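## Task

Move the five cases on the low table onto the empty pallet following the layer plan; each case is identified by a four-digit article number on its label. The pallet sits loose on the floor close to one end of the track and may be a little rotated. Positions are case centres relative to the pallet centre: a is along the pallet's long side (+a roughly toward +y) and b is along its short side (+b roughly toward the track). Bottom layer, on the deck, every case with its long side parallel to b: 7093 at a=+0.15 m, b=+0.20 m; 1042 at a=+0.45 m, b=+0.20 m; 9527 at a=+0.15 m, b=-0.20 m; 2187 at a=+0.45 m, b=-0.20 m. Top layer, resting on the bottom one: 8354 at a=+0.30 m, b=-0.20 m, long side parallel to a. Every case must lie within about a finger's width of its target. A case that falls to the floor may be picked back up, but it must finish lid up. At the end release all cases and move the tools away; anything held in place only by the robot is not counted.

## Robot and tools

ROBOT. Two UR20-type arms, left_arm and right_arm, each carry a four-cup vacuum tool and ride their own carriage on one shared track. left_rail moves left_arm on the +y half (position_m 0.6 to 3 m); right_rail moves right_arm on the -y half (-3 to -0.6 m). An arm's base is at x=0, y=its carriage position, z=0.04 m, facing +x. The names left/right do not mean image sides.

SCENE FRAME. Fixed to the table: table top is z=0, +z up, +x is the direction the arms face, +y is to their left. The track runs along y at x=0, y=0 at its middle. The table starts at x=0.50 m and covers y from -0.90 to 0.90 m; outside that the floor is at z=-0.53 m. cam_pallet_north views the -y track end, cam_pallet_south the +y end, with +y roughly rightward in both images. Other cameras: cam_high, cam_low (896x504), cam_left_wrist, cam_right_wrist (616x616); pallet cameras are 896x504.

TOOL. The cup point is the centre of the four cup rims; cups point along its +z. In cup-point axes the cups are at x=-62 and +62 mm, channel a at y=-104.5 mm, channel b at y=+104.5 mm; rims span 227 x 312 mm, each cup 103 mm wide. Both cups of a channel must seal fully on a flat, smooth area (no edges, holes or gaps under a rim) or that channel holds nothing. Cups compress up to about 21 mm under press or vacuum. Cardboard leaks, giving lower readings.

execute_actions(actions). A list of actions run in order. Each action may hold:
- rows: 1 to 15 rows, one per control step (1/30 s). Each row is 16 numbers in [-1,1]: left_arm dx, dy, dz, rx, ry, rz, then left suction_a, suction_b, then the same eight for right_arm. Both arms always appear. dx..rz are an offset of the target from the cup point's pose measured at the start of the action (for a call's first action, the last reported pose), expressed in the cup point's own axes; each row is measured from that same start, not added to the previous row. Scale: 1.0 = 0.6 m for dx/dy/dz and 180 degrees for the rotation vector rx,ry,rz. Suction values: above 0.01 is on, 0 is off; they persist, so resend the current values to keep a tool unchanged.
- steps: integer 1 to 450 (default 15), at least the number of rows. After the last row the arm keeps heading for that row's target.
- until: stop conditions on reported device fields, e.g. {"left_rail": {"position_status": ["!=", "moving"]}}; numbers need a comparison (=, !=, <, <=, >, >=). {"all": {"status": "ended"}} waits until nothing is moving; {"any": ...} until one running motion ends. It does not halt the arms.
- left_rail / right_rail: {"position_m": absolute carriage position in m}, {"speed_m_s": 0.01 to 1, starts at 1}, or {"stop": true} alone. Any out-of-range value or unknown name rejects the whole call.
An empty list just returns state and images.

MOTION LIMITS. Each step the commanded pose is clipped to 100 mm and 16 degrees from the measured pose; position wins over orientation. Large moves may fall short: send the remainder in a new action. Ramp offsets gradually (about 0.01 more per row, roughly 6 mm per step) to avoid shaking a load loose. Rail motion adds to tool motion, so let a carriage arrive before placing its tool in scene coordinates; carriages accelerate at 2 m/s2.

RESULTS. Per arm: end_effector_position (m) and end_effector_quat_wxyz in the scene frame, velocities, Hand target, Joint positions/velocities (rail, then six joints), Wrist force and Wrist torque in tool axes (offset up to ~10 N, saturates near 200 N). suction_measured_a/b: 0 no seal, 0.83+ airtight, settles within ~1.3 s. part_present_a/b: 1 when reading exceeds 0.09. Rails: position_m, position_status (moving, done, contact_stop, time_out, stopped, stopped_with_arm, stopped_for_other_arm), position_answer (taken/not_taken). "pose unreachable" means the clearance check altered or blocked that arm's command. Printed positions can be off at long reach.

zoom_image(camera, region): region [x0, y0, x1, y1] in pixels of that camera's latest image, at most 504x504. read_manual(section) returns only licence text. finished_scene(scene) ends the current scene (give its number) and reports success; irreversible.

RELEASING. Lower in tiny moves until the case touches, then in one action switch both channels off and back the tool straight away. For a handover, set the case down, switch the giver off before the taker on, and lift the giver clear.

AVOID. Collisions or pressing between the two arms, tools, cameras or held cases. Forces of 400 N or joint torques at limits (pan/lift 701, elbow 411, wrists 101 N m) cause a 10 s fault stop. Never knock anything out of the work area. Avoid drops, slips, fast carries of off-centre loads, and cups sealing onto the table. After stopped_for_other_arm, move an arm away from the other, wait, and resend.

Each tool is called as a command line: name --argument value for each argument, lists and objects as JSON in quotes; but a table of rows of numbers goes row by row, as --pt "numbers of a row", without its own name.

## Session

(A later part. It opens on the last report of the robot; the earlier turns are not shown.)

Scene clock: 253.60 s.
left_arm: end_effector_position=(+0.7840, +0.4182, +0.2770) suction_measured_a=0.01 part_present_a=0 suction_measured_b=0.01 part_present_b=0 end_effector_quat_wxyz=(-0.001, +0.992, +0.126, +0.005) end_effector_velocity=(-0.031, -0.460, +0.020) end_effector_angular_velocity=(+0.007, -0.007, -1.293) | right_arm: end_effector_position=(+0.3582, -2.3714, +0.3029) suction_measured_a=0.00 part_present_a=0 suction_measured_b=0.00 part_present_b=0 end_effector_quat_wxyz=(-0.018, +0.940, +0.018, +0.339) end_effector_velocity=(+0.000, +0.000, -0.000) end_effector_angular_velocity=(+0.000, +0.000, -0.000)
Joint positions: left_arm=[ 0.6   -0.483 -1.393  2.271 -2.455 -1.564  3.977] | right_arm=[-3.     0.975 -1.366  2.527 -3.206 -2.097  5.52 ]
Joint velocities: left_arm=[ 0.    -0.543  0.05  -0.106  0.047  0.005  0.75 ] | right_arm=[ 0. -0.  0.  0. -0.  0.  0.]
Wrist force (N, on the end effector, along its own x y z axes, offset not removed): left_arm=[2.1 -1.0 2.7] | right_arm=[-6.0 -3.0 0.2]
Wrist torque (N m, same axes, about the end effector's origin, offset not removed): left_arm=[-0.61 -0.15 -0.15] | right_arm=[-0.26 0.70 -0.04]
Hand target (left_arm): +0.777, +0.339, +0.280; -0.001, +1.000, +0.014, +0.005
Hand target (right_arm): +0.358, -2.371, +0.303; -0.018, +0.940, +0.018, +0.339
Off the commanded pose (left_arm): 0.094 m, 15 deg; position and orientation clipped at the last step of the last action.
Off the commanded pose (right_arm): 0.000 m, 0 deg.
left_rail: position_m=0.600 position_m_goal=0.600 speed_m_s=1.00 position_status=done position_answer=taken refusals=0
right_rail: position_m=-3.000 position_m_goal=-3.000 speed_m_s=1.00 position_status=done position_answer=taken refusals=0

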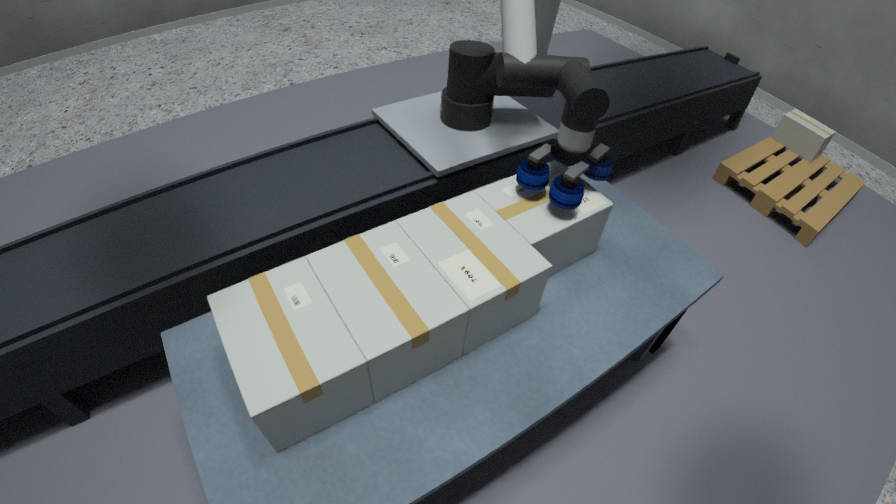

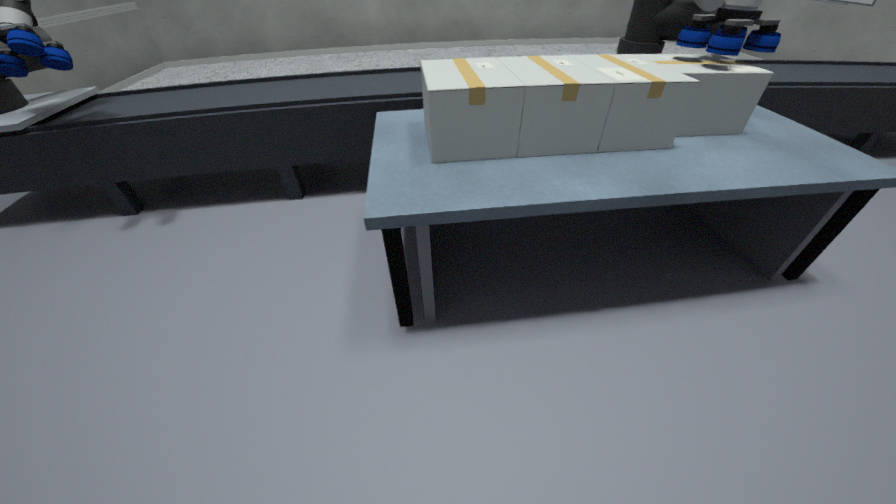

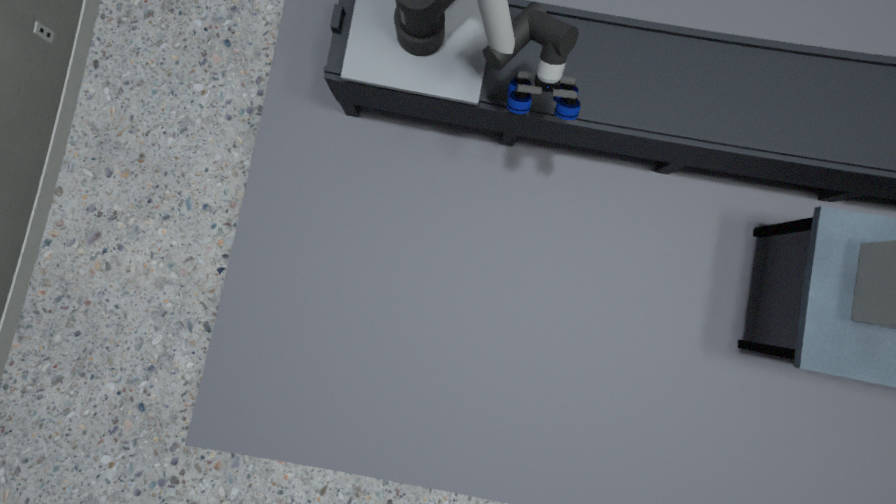

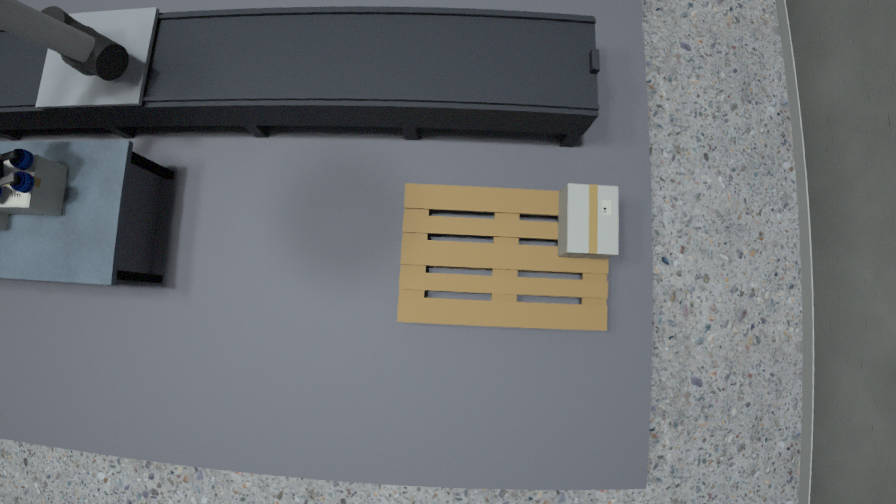

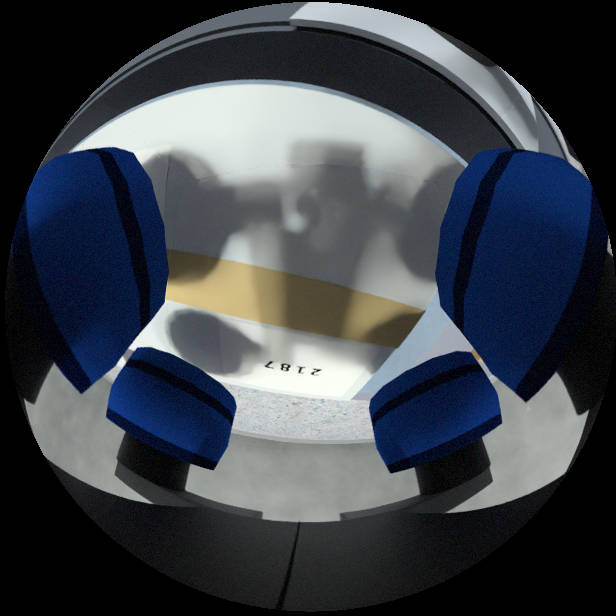

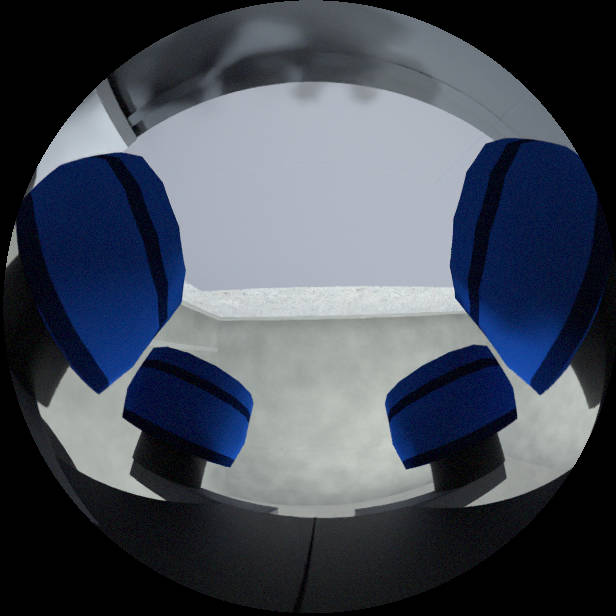

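execute_actions --actions '[]'

Scene clock: 254.63 s.
left_arm: end_effector_position=(+0.7766, +0.3394, +0.2801) suction_measured_a=0.01 part_present_a=0 suction_measured_b=0.01 part_present_b=0 end_effector_quat_wxyz=(-0.001, +1.000, +0.014, +0.005) end_effector_velocity=(-0.000, -0.000, -0.000) end_effector_angular_velocity=(+0.000, +0.000, -0.000) | right_arm: end_effector_position=(+0.3582, -2.3714, +0.3029) suction_measured_a=0.00 part_present_a=0 suction_measured_b=0.00 part_present_b=0 end_effector_quat_wxyz=(-0.018, +0.940, +0.018, +0.339) end_effector_velocity=(+0.000, -0.000, -0.000) end_effector_angular_velocity=(-0.000, +0.000, -0.000)
Joint positions: left_arm=[ 0.6   -0.574 -1.383  2.251 -2.446 -1.563  4.11 ] | right_arm=[-3.     0.975 -1.366  2.527 -3.206 -2.097  5.52 ]
Joint velocities: left_arm=[ 0. -0.  0. -0.  0. -0.  0.] | right_arm=[ 0. -0.  0. -0. -0.  0.  0.]
Wrist force (N, on the end effector, along its own x y z axes, offset not removed): left_arm=[-3.1 -2.3 1.3] | right_arm=[-4.8 -4.8 -4.2]
Wrist torque (N m, same axes, about the end effector's origin, offset not removed): left_arm=[-1.12 0.44 -0.15] | right_arm=[-0.63 0.57 -0.14]
Hand target (left_arm): +0.777, +0.339, +0.280; -0.001, +1.000, +0.014, +0.005
Hand target (right_arm): +0.358, -2.371, +0.303; -0.018, +0.940, +0.018, +0.339
Off the commanded pose (left_arm): 0.016 m, 2 deg; position and orientation clipped at the last step of the last action.
Off the commanded pose (right_arm): 0.000 m, 0 deg.
left_rail: position_m=0.600 position_m_goal=0.600 speed_m_s=1.00 position_status=done position_answer=taken refusals=0
right_rail: position_m=-3.000 position_m_goal=-3.000 speed_m_s=1.00 position_status=done position_answer=taken refusals=0

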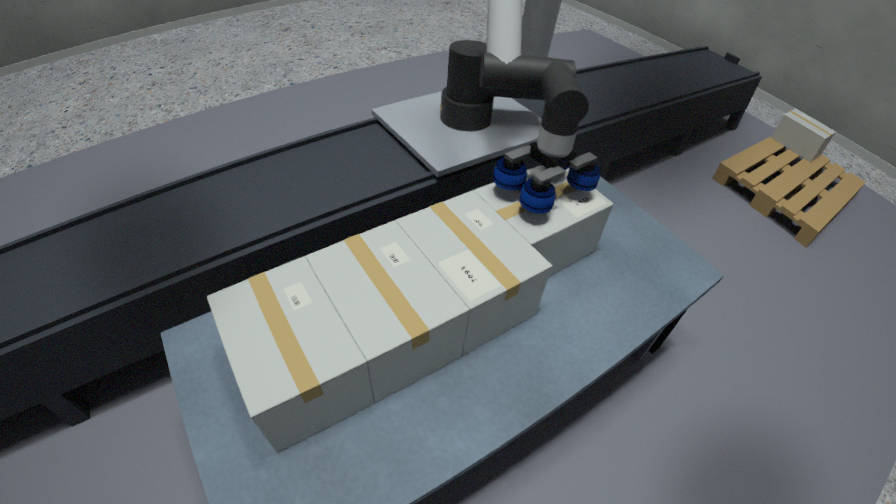

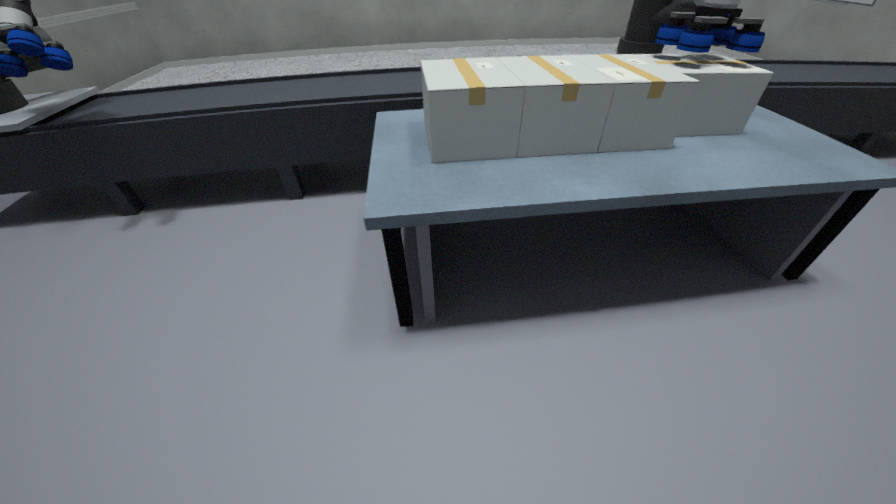

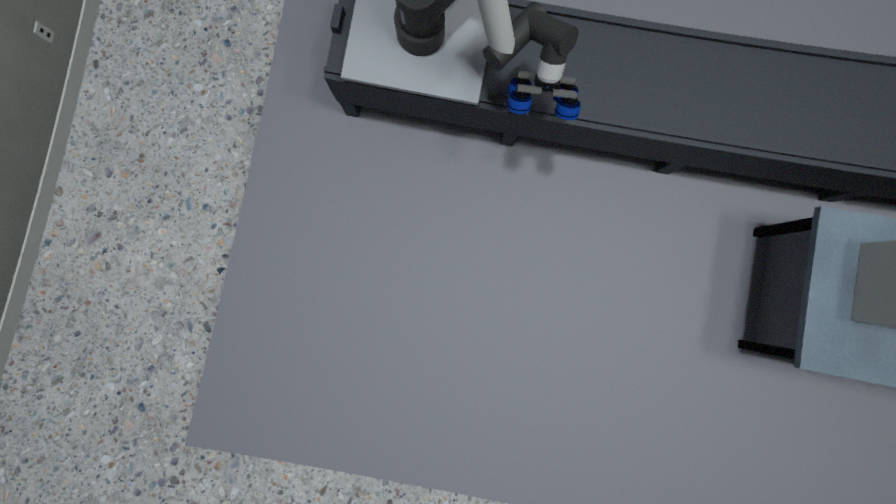

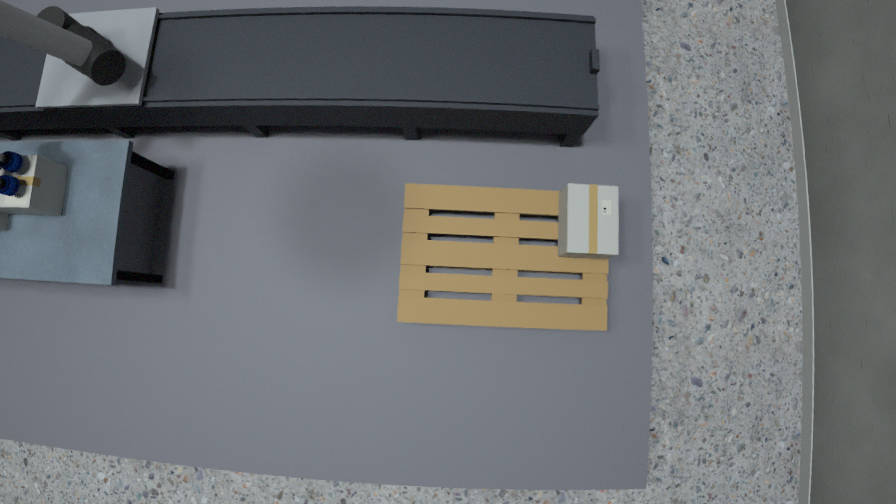

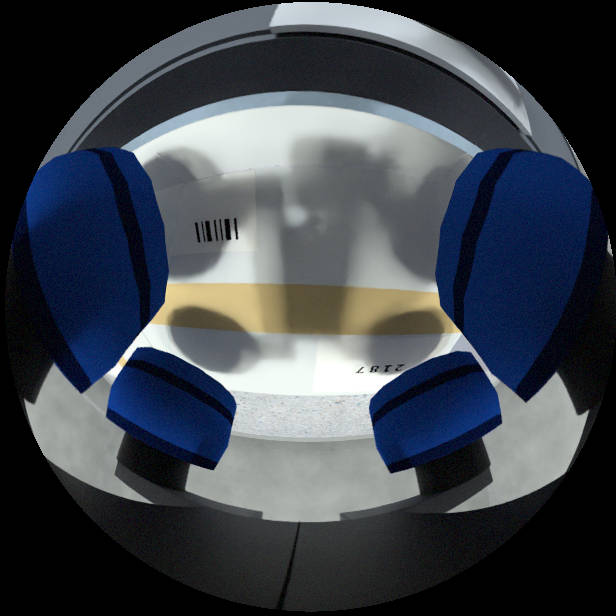

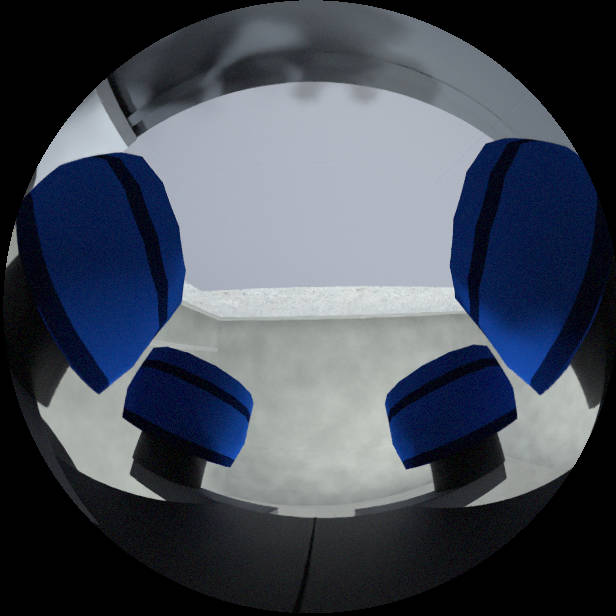

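zoom_image --camera "cam_left_wrist" --region '[80, 200, 540, 440]'

zoom_image --camera "cam_pallet_south" --region '[0, 130, 120, 250]'

Region (80, 200, 540, 440) of cam_left_wrist's 616x616 image, scaled by 1.096, with more detail than that image has; it fills the top 263 rows of this view, and the rest is white.

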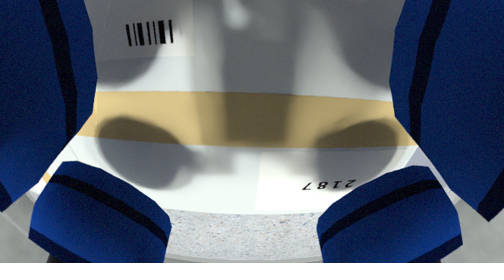

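Region (0, 130, 120, 250) of cam_pallet_south's 896x504 image, scaled by 4.200, with more detail than that image has.

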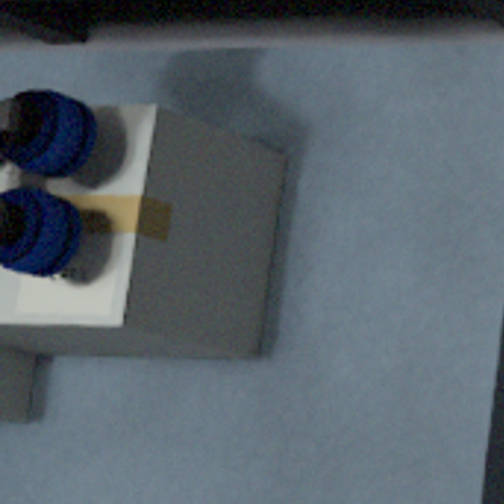

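execute_actions --actions '[{"rows": [[0.015,0,0.005,0,0,0.002,1,1,0,0,0,0,0,0,0,0],[0.030,0,0.015,0,0,0.003,1,1,0,0,0,0,0,0,0,0],[0.035,0,0.030,0,0,0.003,1,1,0,0,0,0,0,0,0,0],[0.035,0,0.045,0,0,0.003,1,1,0,0,0,0,0,0,0,0],[0.035,0,0.060,0,0,0.003,1,1,0,0,0,0,0,0,0,0],[0.035,0,0.075,0,0,0.003,1,1,0,0,0,0,0,0,0,0],[0.035,0,0.085,0,0,0.003,1,1,0,0,0,0,0,0,0,0],[0.035,0,0.092,0,0,0.003,1,1,0,0,0,0,0,0,0,0]], "steps": 10}]'

Scene clock: 269.73 s.
left_arm: end_effector_position=(+0.7940, +0.3404, +0.2446) suction_measured_a=0.01 part_present_a=0 suction_measured_b=0.01 part_present_b=0 end_effector_quat_wxyz=(-0.002, +1.000, +0.010, +0.005) end_effector_velocity=(+0.024, +0.002, -0.153) end_effector_angular_velocity=(+0.003, +0.005, -0.010) | right_arm: end_effector_position=(+0.3582, -2.3714, +0.3029) suction_measured_a=0.00 part_present_a=0 suction_measured_b=0.00 part_present_b=0 end_effector_quat_wxyz=(-0.018, +0.940, +0.018, +0.339) end_effector_velocity=(+0.000, -0.000, -0.000) end_effector_angular_velocity=(+0.000, +0.000, -0.000)
Joint positions: left_arm=[ 0.6   -0.562 -1.326  2.248 -2.5   -1.563  4.131] | right_arm=[-3.     0.975 -1.366  2.527 -3.206 -2.097  5.52 ]
Joint velocities: left_arm=[ 0.     0.018  0.203  0.047 -0.244 -0.     0.028] | right_arm=[ 0. -0.  0.  0. -0. -0.  0.]
Wrist force (N, on the end effector, along its own x y z axes, offset not removed): left_arm=[-1.8 0.3 2.4] | right_arm=[0.1 -1.8 0.9]
Wrist torque (N m, same axes, about the end effector's origin, offset not removed): left_arm=[-0.47 0.32 -0.07] | right_arm=[-0.11 -0.07 -0.05]
Hand target (left_arm): +0.797, +0.340, +0.226; -0.001, +1.000, +0.009, +0.005
Hand target (right_arm): +0.358, -2.371, +0.303; -0.018, +0.940, +0.018, +0.339
Off the commanded pose (left_arm): 0.020 m, 0 deg.
Off the commanded pose (right_arm): 0.000 m, 0 deg.
left_rail: position_m=0.600 position_m_goal=0.600 speed_m_s=1.00 position_status=done position_answer=taken refusals=0
right_rail: position_m=-3.000 position_m_goal=-3.000 speed_m_s=1.00 position_status=done position_answer=taken refusals=0

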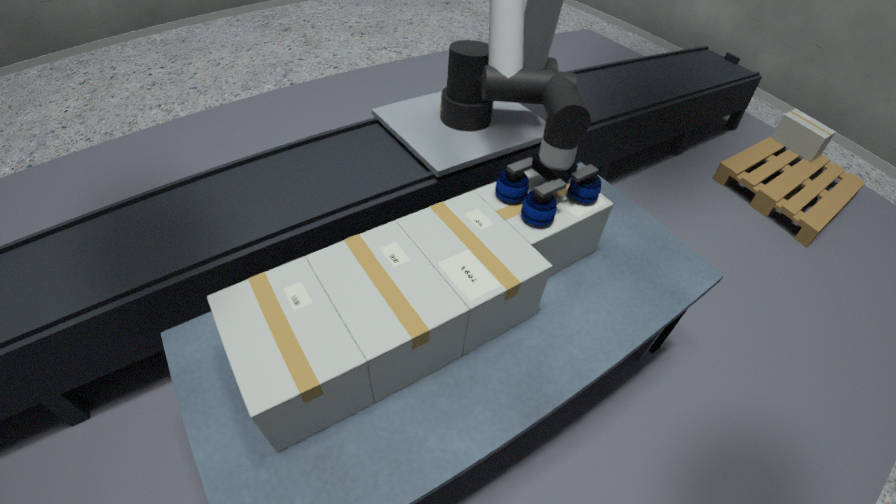

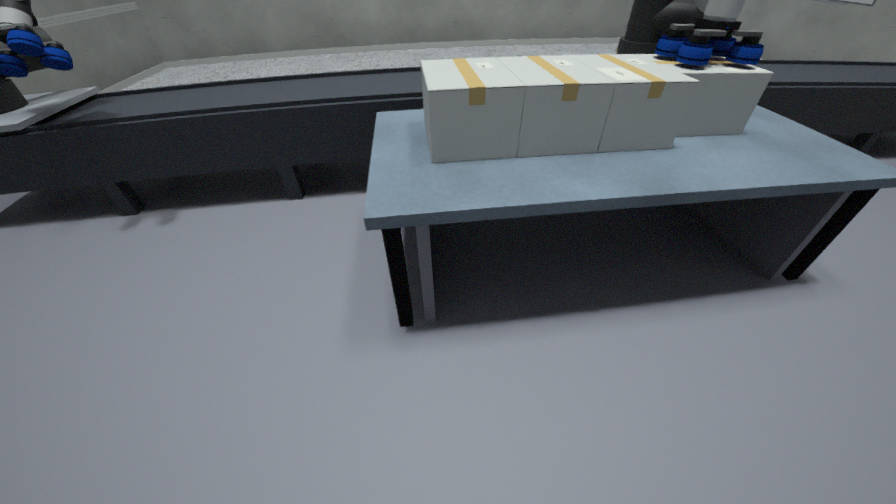

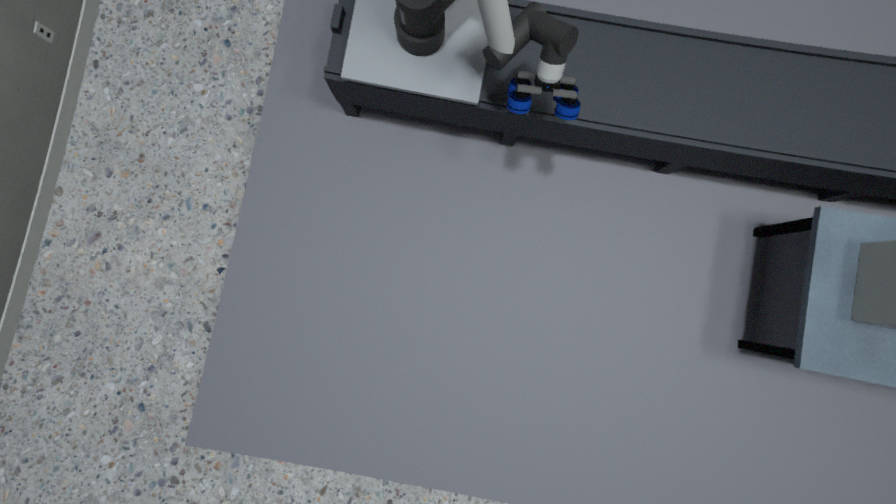

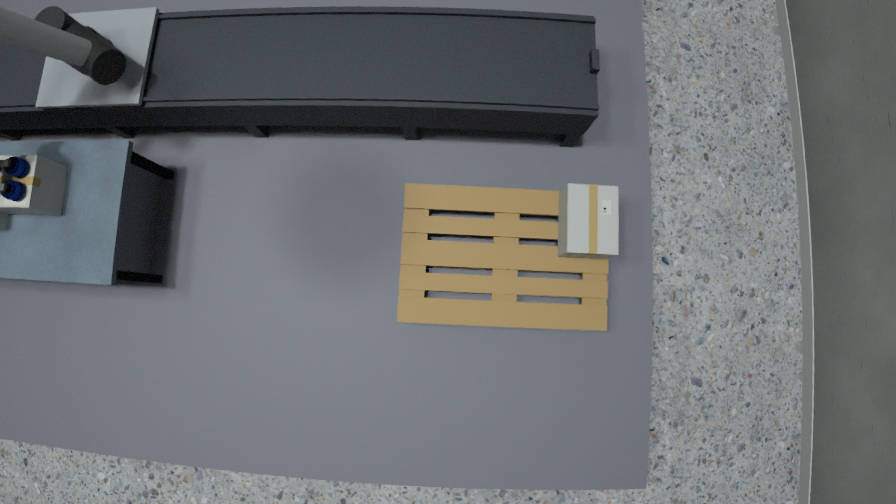

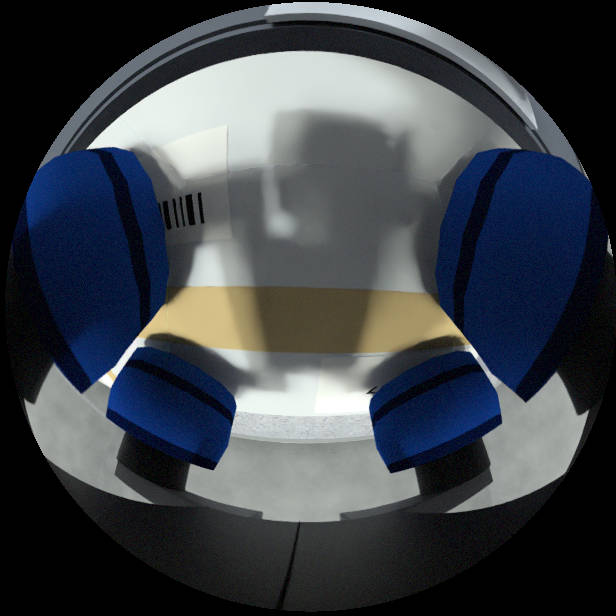

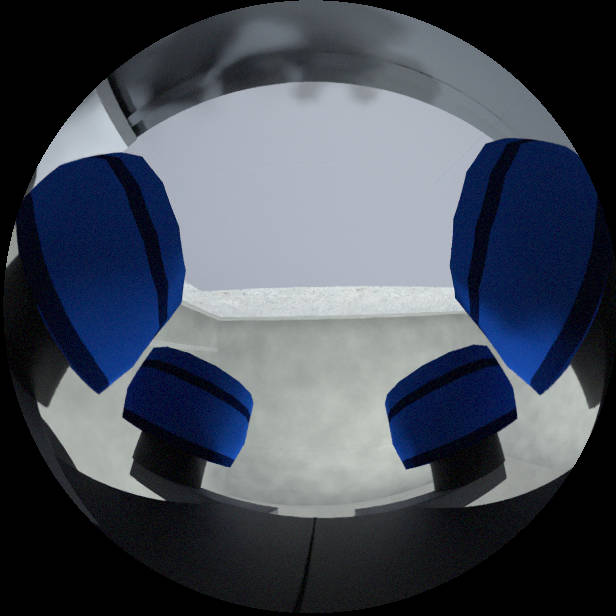

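execute_actions --actions '[]'

Scene clock: 270.37 s.
left_arm: end_effector_position=(+0.7975, +0.3404, +0.2260) suction_measured_a=0.89 part_present_a=1 suction_measured_b=0.89 part_present_b=1 end_effector_quat_wxyz=(-0.001, +1.000, +0.009, +0.005) end_effector_velocity=(-0.000, +0.000, -0.001) end_effector_angular_velocity=(+0.000, +0.000, -0.000) | right_arm: end_effector_position=(+0.3582, -2.3714, +0.3029) suction_measured_a=0.00 part_present_a=0 suction_measured_b=0.00 part_present_b=0 end_effector_quat_wxyz=(-0.018, +0.940, +0.018, +0.339) end_effector_velocity=(-0.000, +0.000, +0.000) end_effector_angular_velocity=(+0.000, -0.000, +0.000)
Joint positions: left_arm=[ 0.6   -0.559 -1.301  2.253 -2.531 -1.563  4.135] | right_arm=[-3.     0.975 -1.366  2.527 -3.206 -2.097  5.52 ]
Joint velocities: left_arm=[ 0.     0.     0.001  0.001 -0.001  0.     0.   ] | right_arm=[ 0.  0. -0.  0.  0. -0.  0.]
Wrist force (N, on the end effector, along its own x y z axes, offset not removed): left_arm=[3.6 -0.2 -29.6] | right_arm=[-3.3 -3.3 -1.4]
Wrist torque (N m, same axes, about the end effector's origin, offset not removed): left_arm=[2.26 -0.31 0.02] | right_arm=[-0.40 0.36 -0.10]
Hand target (left_arm): +0.797, +0.340, +0.226; -0.001, +1.000, +0.009, +0.005
Hand target (right_arm): +0.358, -2.371, +0.303; -0.018, +0.940, +0.018, +0.339
Off the commanded pose (left_arm): 0.001 m, 0 deg.
Off the commanded pose (right_arm): 0.000 m, 0 deg.
left_rail: position_m=0.600 position_m_goal=0.600 speed_m_s=1.00 position_status=done position_answer=taken refusals=0
right_rail: position_m=-3.000 position_m_goal=-3.000 speed_m_s=1.00 position_status=done position_answer=taken refusals=0

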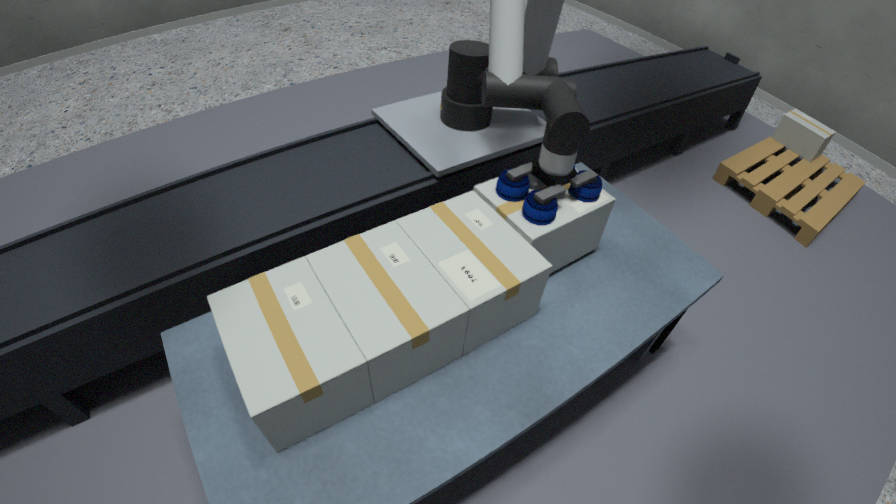

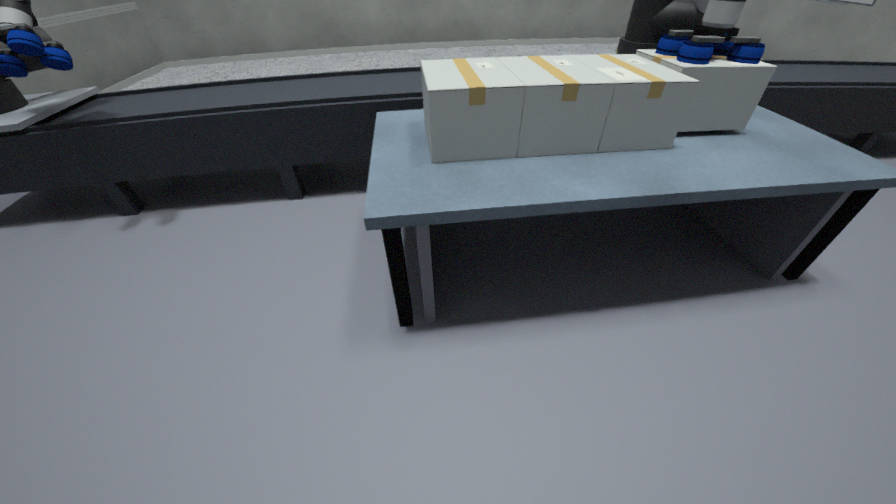

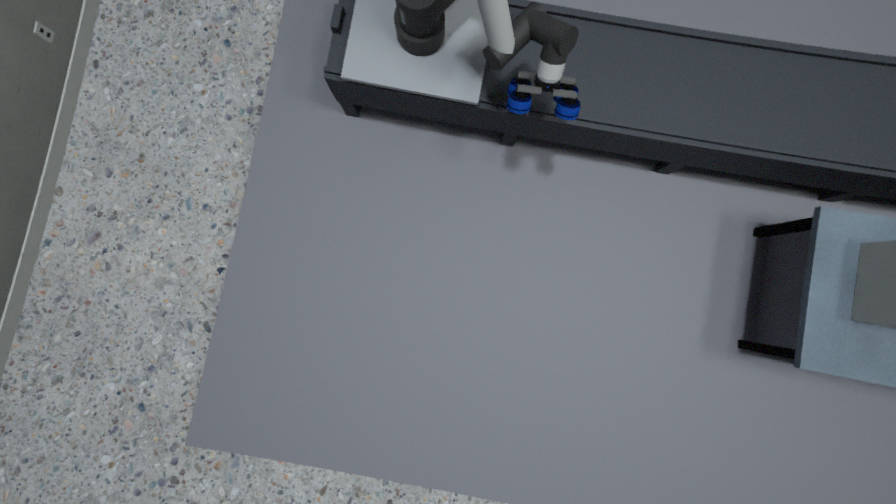

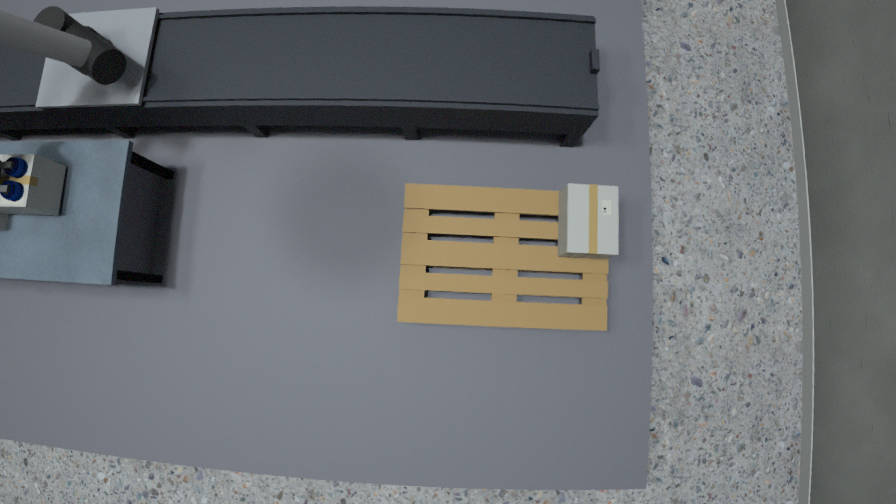

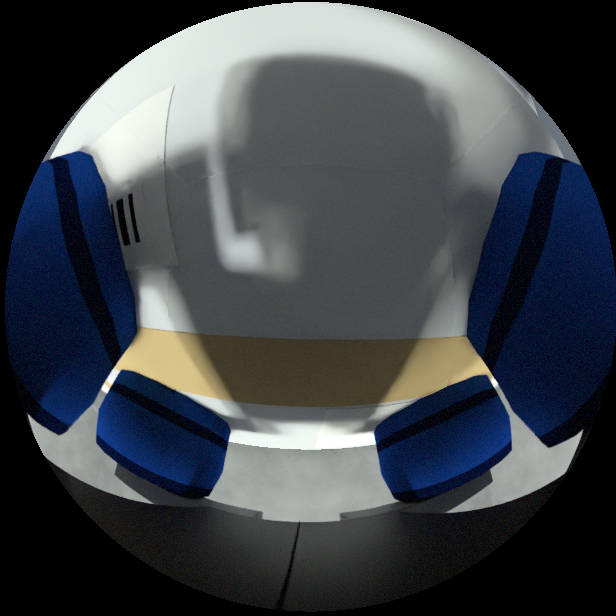

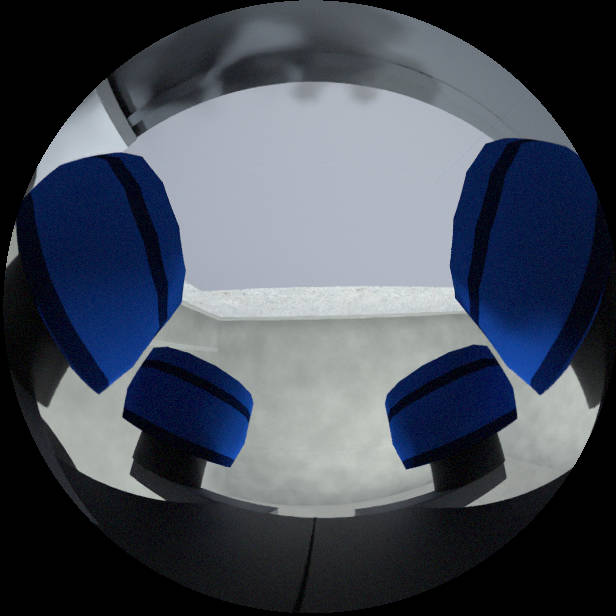

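execute_actions --actions '[{"left_rail": {"position_m": 3.0}, "rows": [[0,0,-0.015,0,0,0,1,1,0,0,0,0,0,0,0,0],[0.01,-0.01,-0.03,0,0,0,1,1,0,0,0,0,0,0,0,0],[0.03,-0.03,-0.045,0,0,0,1,1,0,0,0,0,0,0,0,0],[0.06,-0.06,-0.06,0,0,0,1,1,0,0,0,0,0,0,0,0],[0.10,-0.10,-0.06,0,0,0,1,1,0,0,0,0,0,0,0,0],[0.15,-0.14,-0.06,0,0,0,1,1,0,0,0,0,0,0,0,0],[0.20,-0.19,-0.06,0,0,0,1,1,0,0,0,0,0,0,0,0],[0.25,-0.24,-0.06,0,0,0,1,1,0,0,0,0,0,0,0,0],[0.30,-0.29,-0.06,0,0,0,1,1,0,0,0,0,0,0,0,0],[0.35,-0.34,-0.06,0,0,0,1,1,0,0,0,0,0,0,0,0],[0.38,-0.37,-0.06,0,0,-0.08,1,1,0,0,0,0,0,0,0,0],[0.38,-0.37,-0.06,0,0,-0.16,1,1,0,0,0,0,0,0,0,0],[0.38,-0.37,-0.06,0,0,-0.26,1,1,0,0,0,0,0,0,0,0],[0.38,-0.37,-0.06,0,0,-0.38,1,1,0,0,0,0,0,0,0,0],[0.38,-0.37,-0.06,0,0,-0.491,1,1,0,0,0,0,0,0,0,0]], "steps": 22}]'

Scene clock: 283.37 s.
left_arm: end_effector_position=(+0.9767, +0.9724, +0.2645) suction_measured_a=0.94 part_present_a=1 suction_measured_b=0.94 part_present_b=1 end_effector_quat_wxyz=(+0.002, +0.978, +0.210, +0.011) end_effector_velocity=(+0.298, +1.285, +0.018) end_effector_angular_velocity=(-0.031, -0.034, +1.251) | right_arm: end_effector_position=(+0.3582, -2.3714, +0.3029) suction_measured_a=0.00 part_present_a=0 suction_measured_b=0.00 part_present_b=0 end_effector_quat_wxyz=(-0.018, +0.940, +0.018, +0.339) end_effector_velocity=(-0.000, +0.000, +0.000) end_effector_angular_velocity=(+0.000, -0.000, +0.000)
Joint positions: left_arm=[ 1.04  -0.278 -1.217  2.043 -2.417 -1.564  4.011] | right_arm=[-3.     0.975 -1.366  2.527 -3.206 -2.097  5.52 ]
Joint velocities: left_arm=[ 1.002  0.371  0.231 -0.395  0.129 -0.002 -0.88 ] | right_arm=[ 0.  0. -0.  0. -0. -0. -0.]
Wrist force (N, on the end effector, along its own x y z axes, offset not removed): left_arm=[13.4 -7.4 -24.3] | right_arm=[-3.3 -2.7 0.1]
Wrist torque (N m, same axes, about the end effector's origin, offset not removed): left_arm=[2.04 0.24 -0.51] | right_arm=[-0.25 0.28 -0.06]
Hand target (left_arm): +1.016, +1.068, +0.266; +0.004, +0.949, +0.316, +0.011
Hand target (right_arm): +0.358, -2.371, +0.303; -0.018, +0.940, +0.018, +0.339
Off the commanded pose (left_arm): 0.056 m, 65 deg; orientation clipped at the last step of the last action.
Off the commanded pose (right_arm): 0.000 m, 0 deg.
left_rail: position_m=1.040 position_m_goal=3.000 speed_m_s=1.00 position_status=moving position_answer=taken refusals=0
right_rail: position_m=-3.000 position_m_goal=-3.000 speed_m_s=1.00 position_status=done position_answer=taken refusals=0

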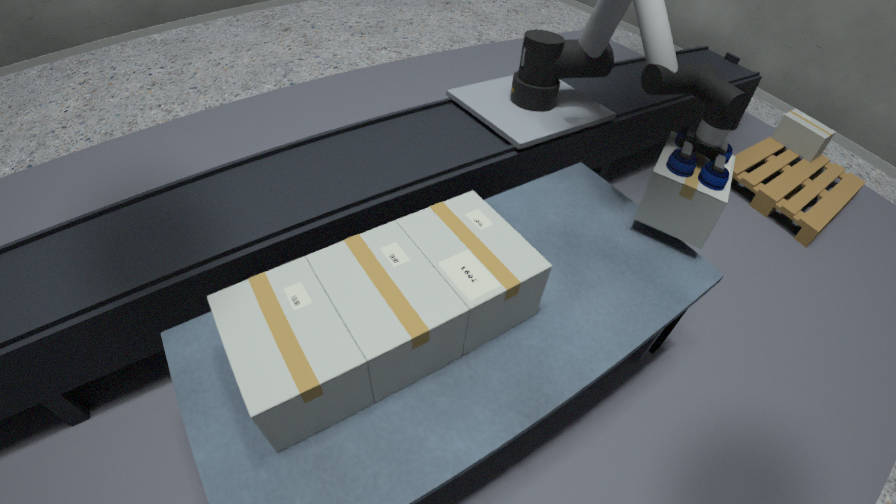

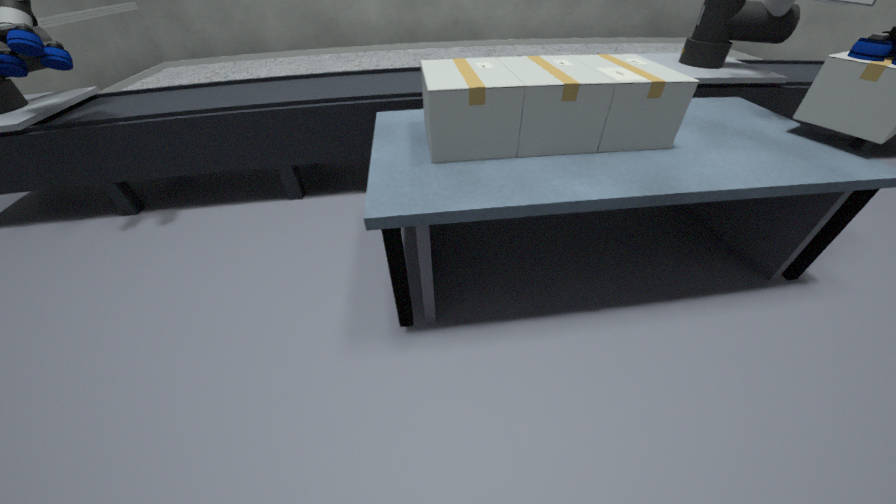

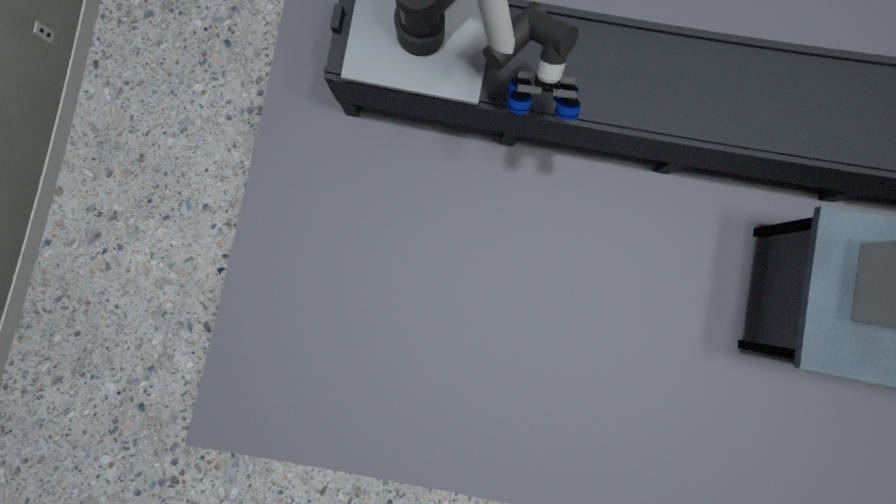

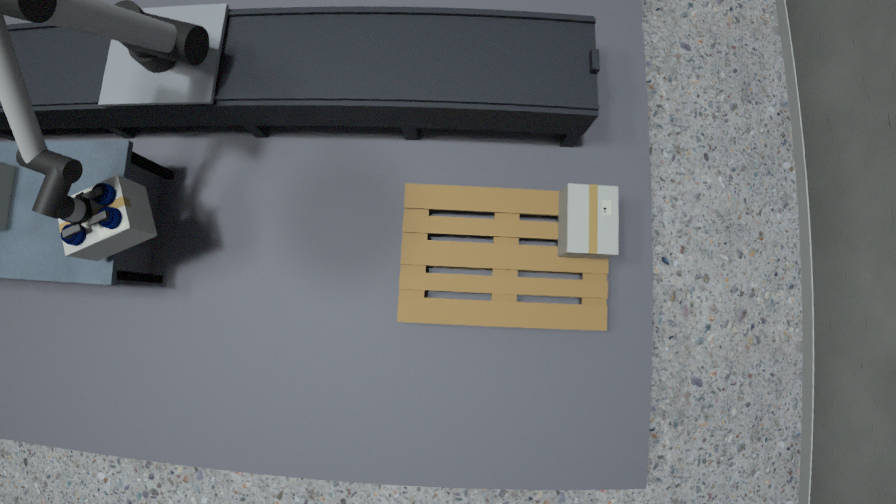

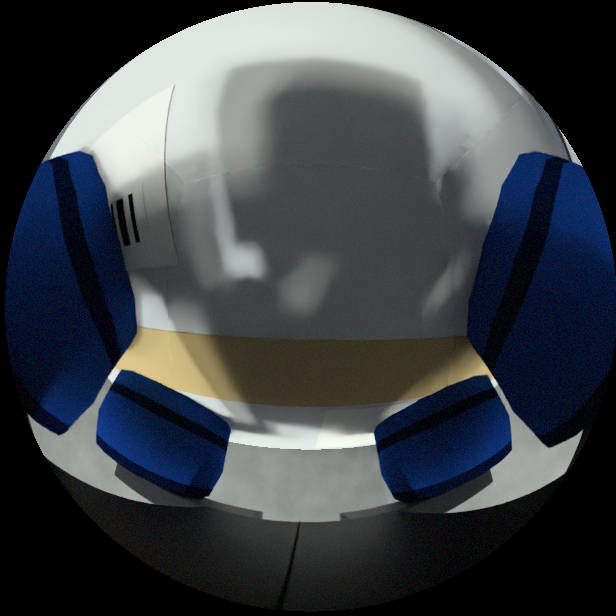

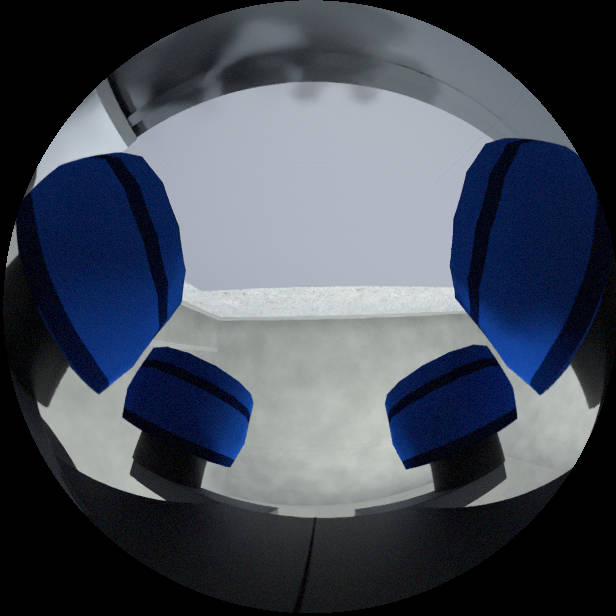

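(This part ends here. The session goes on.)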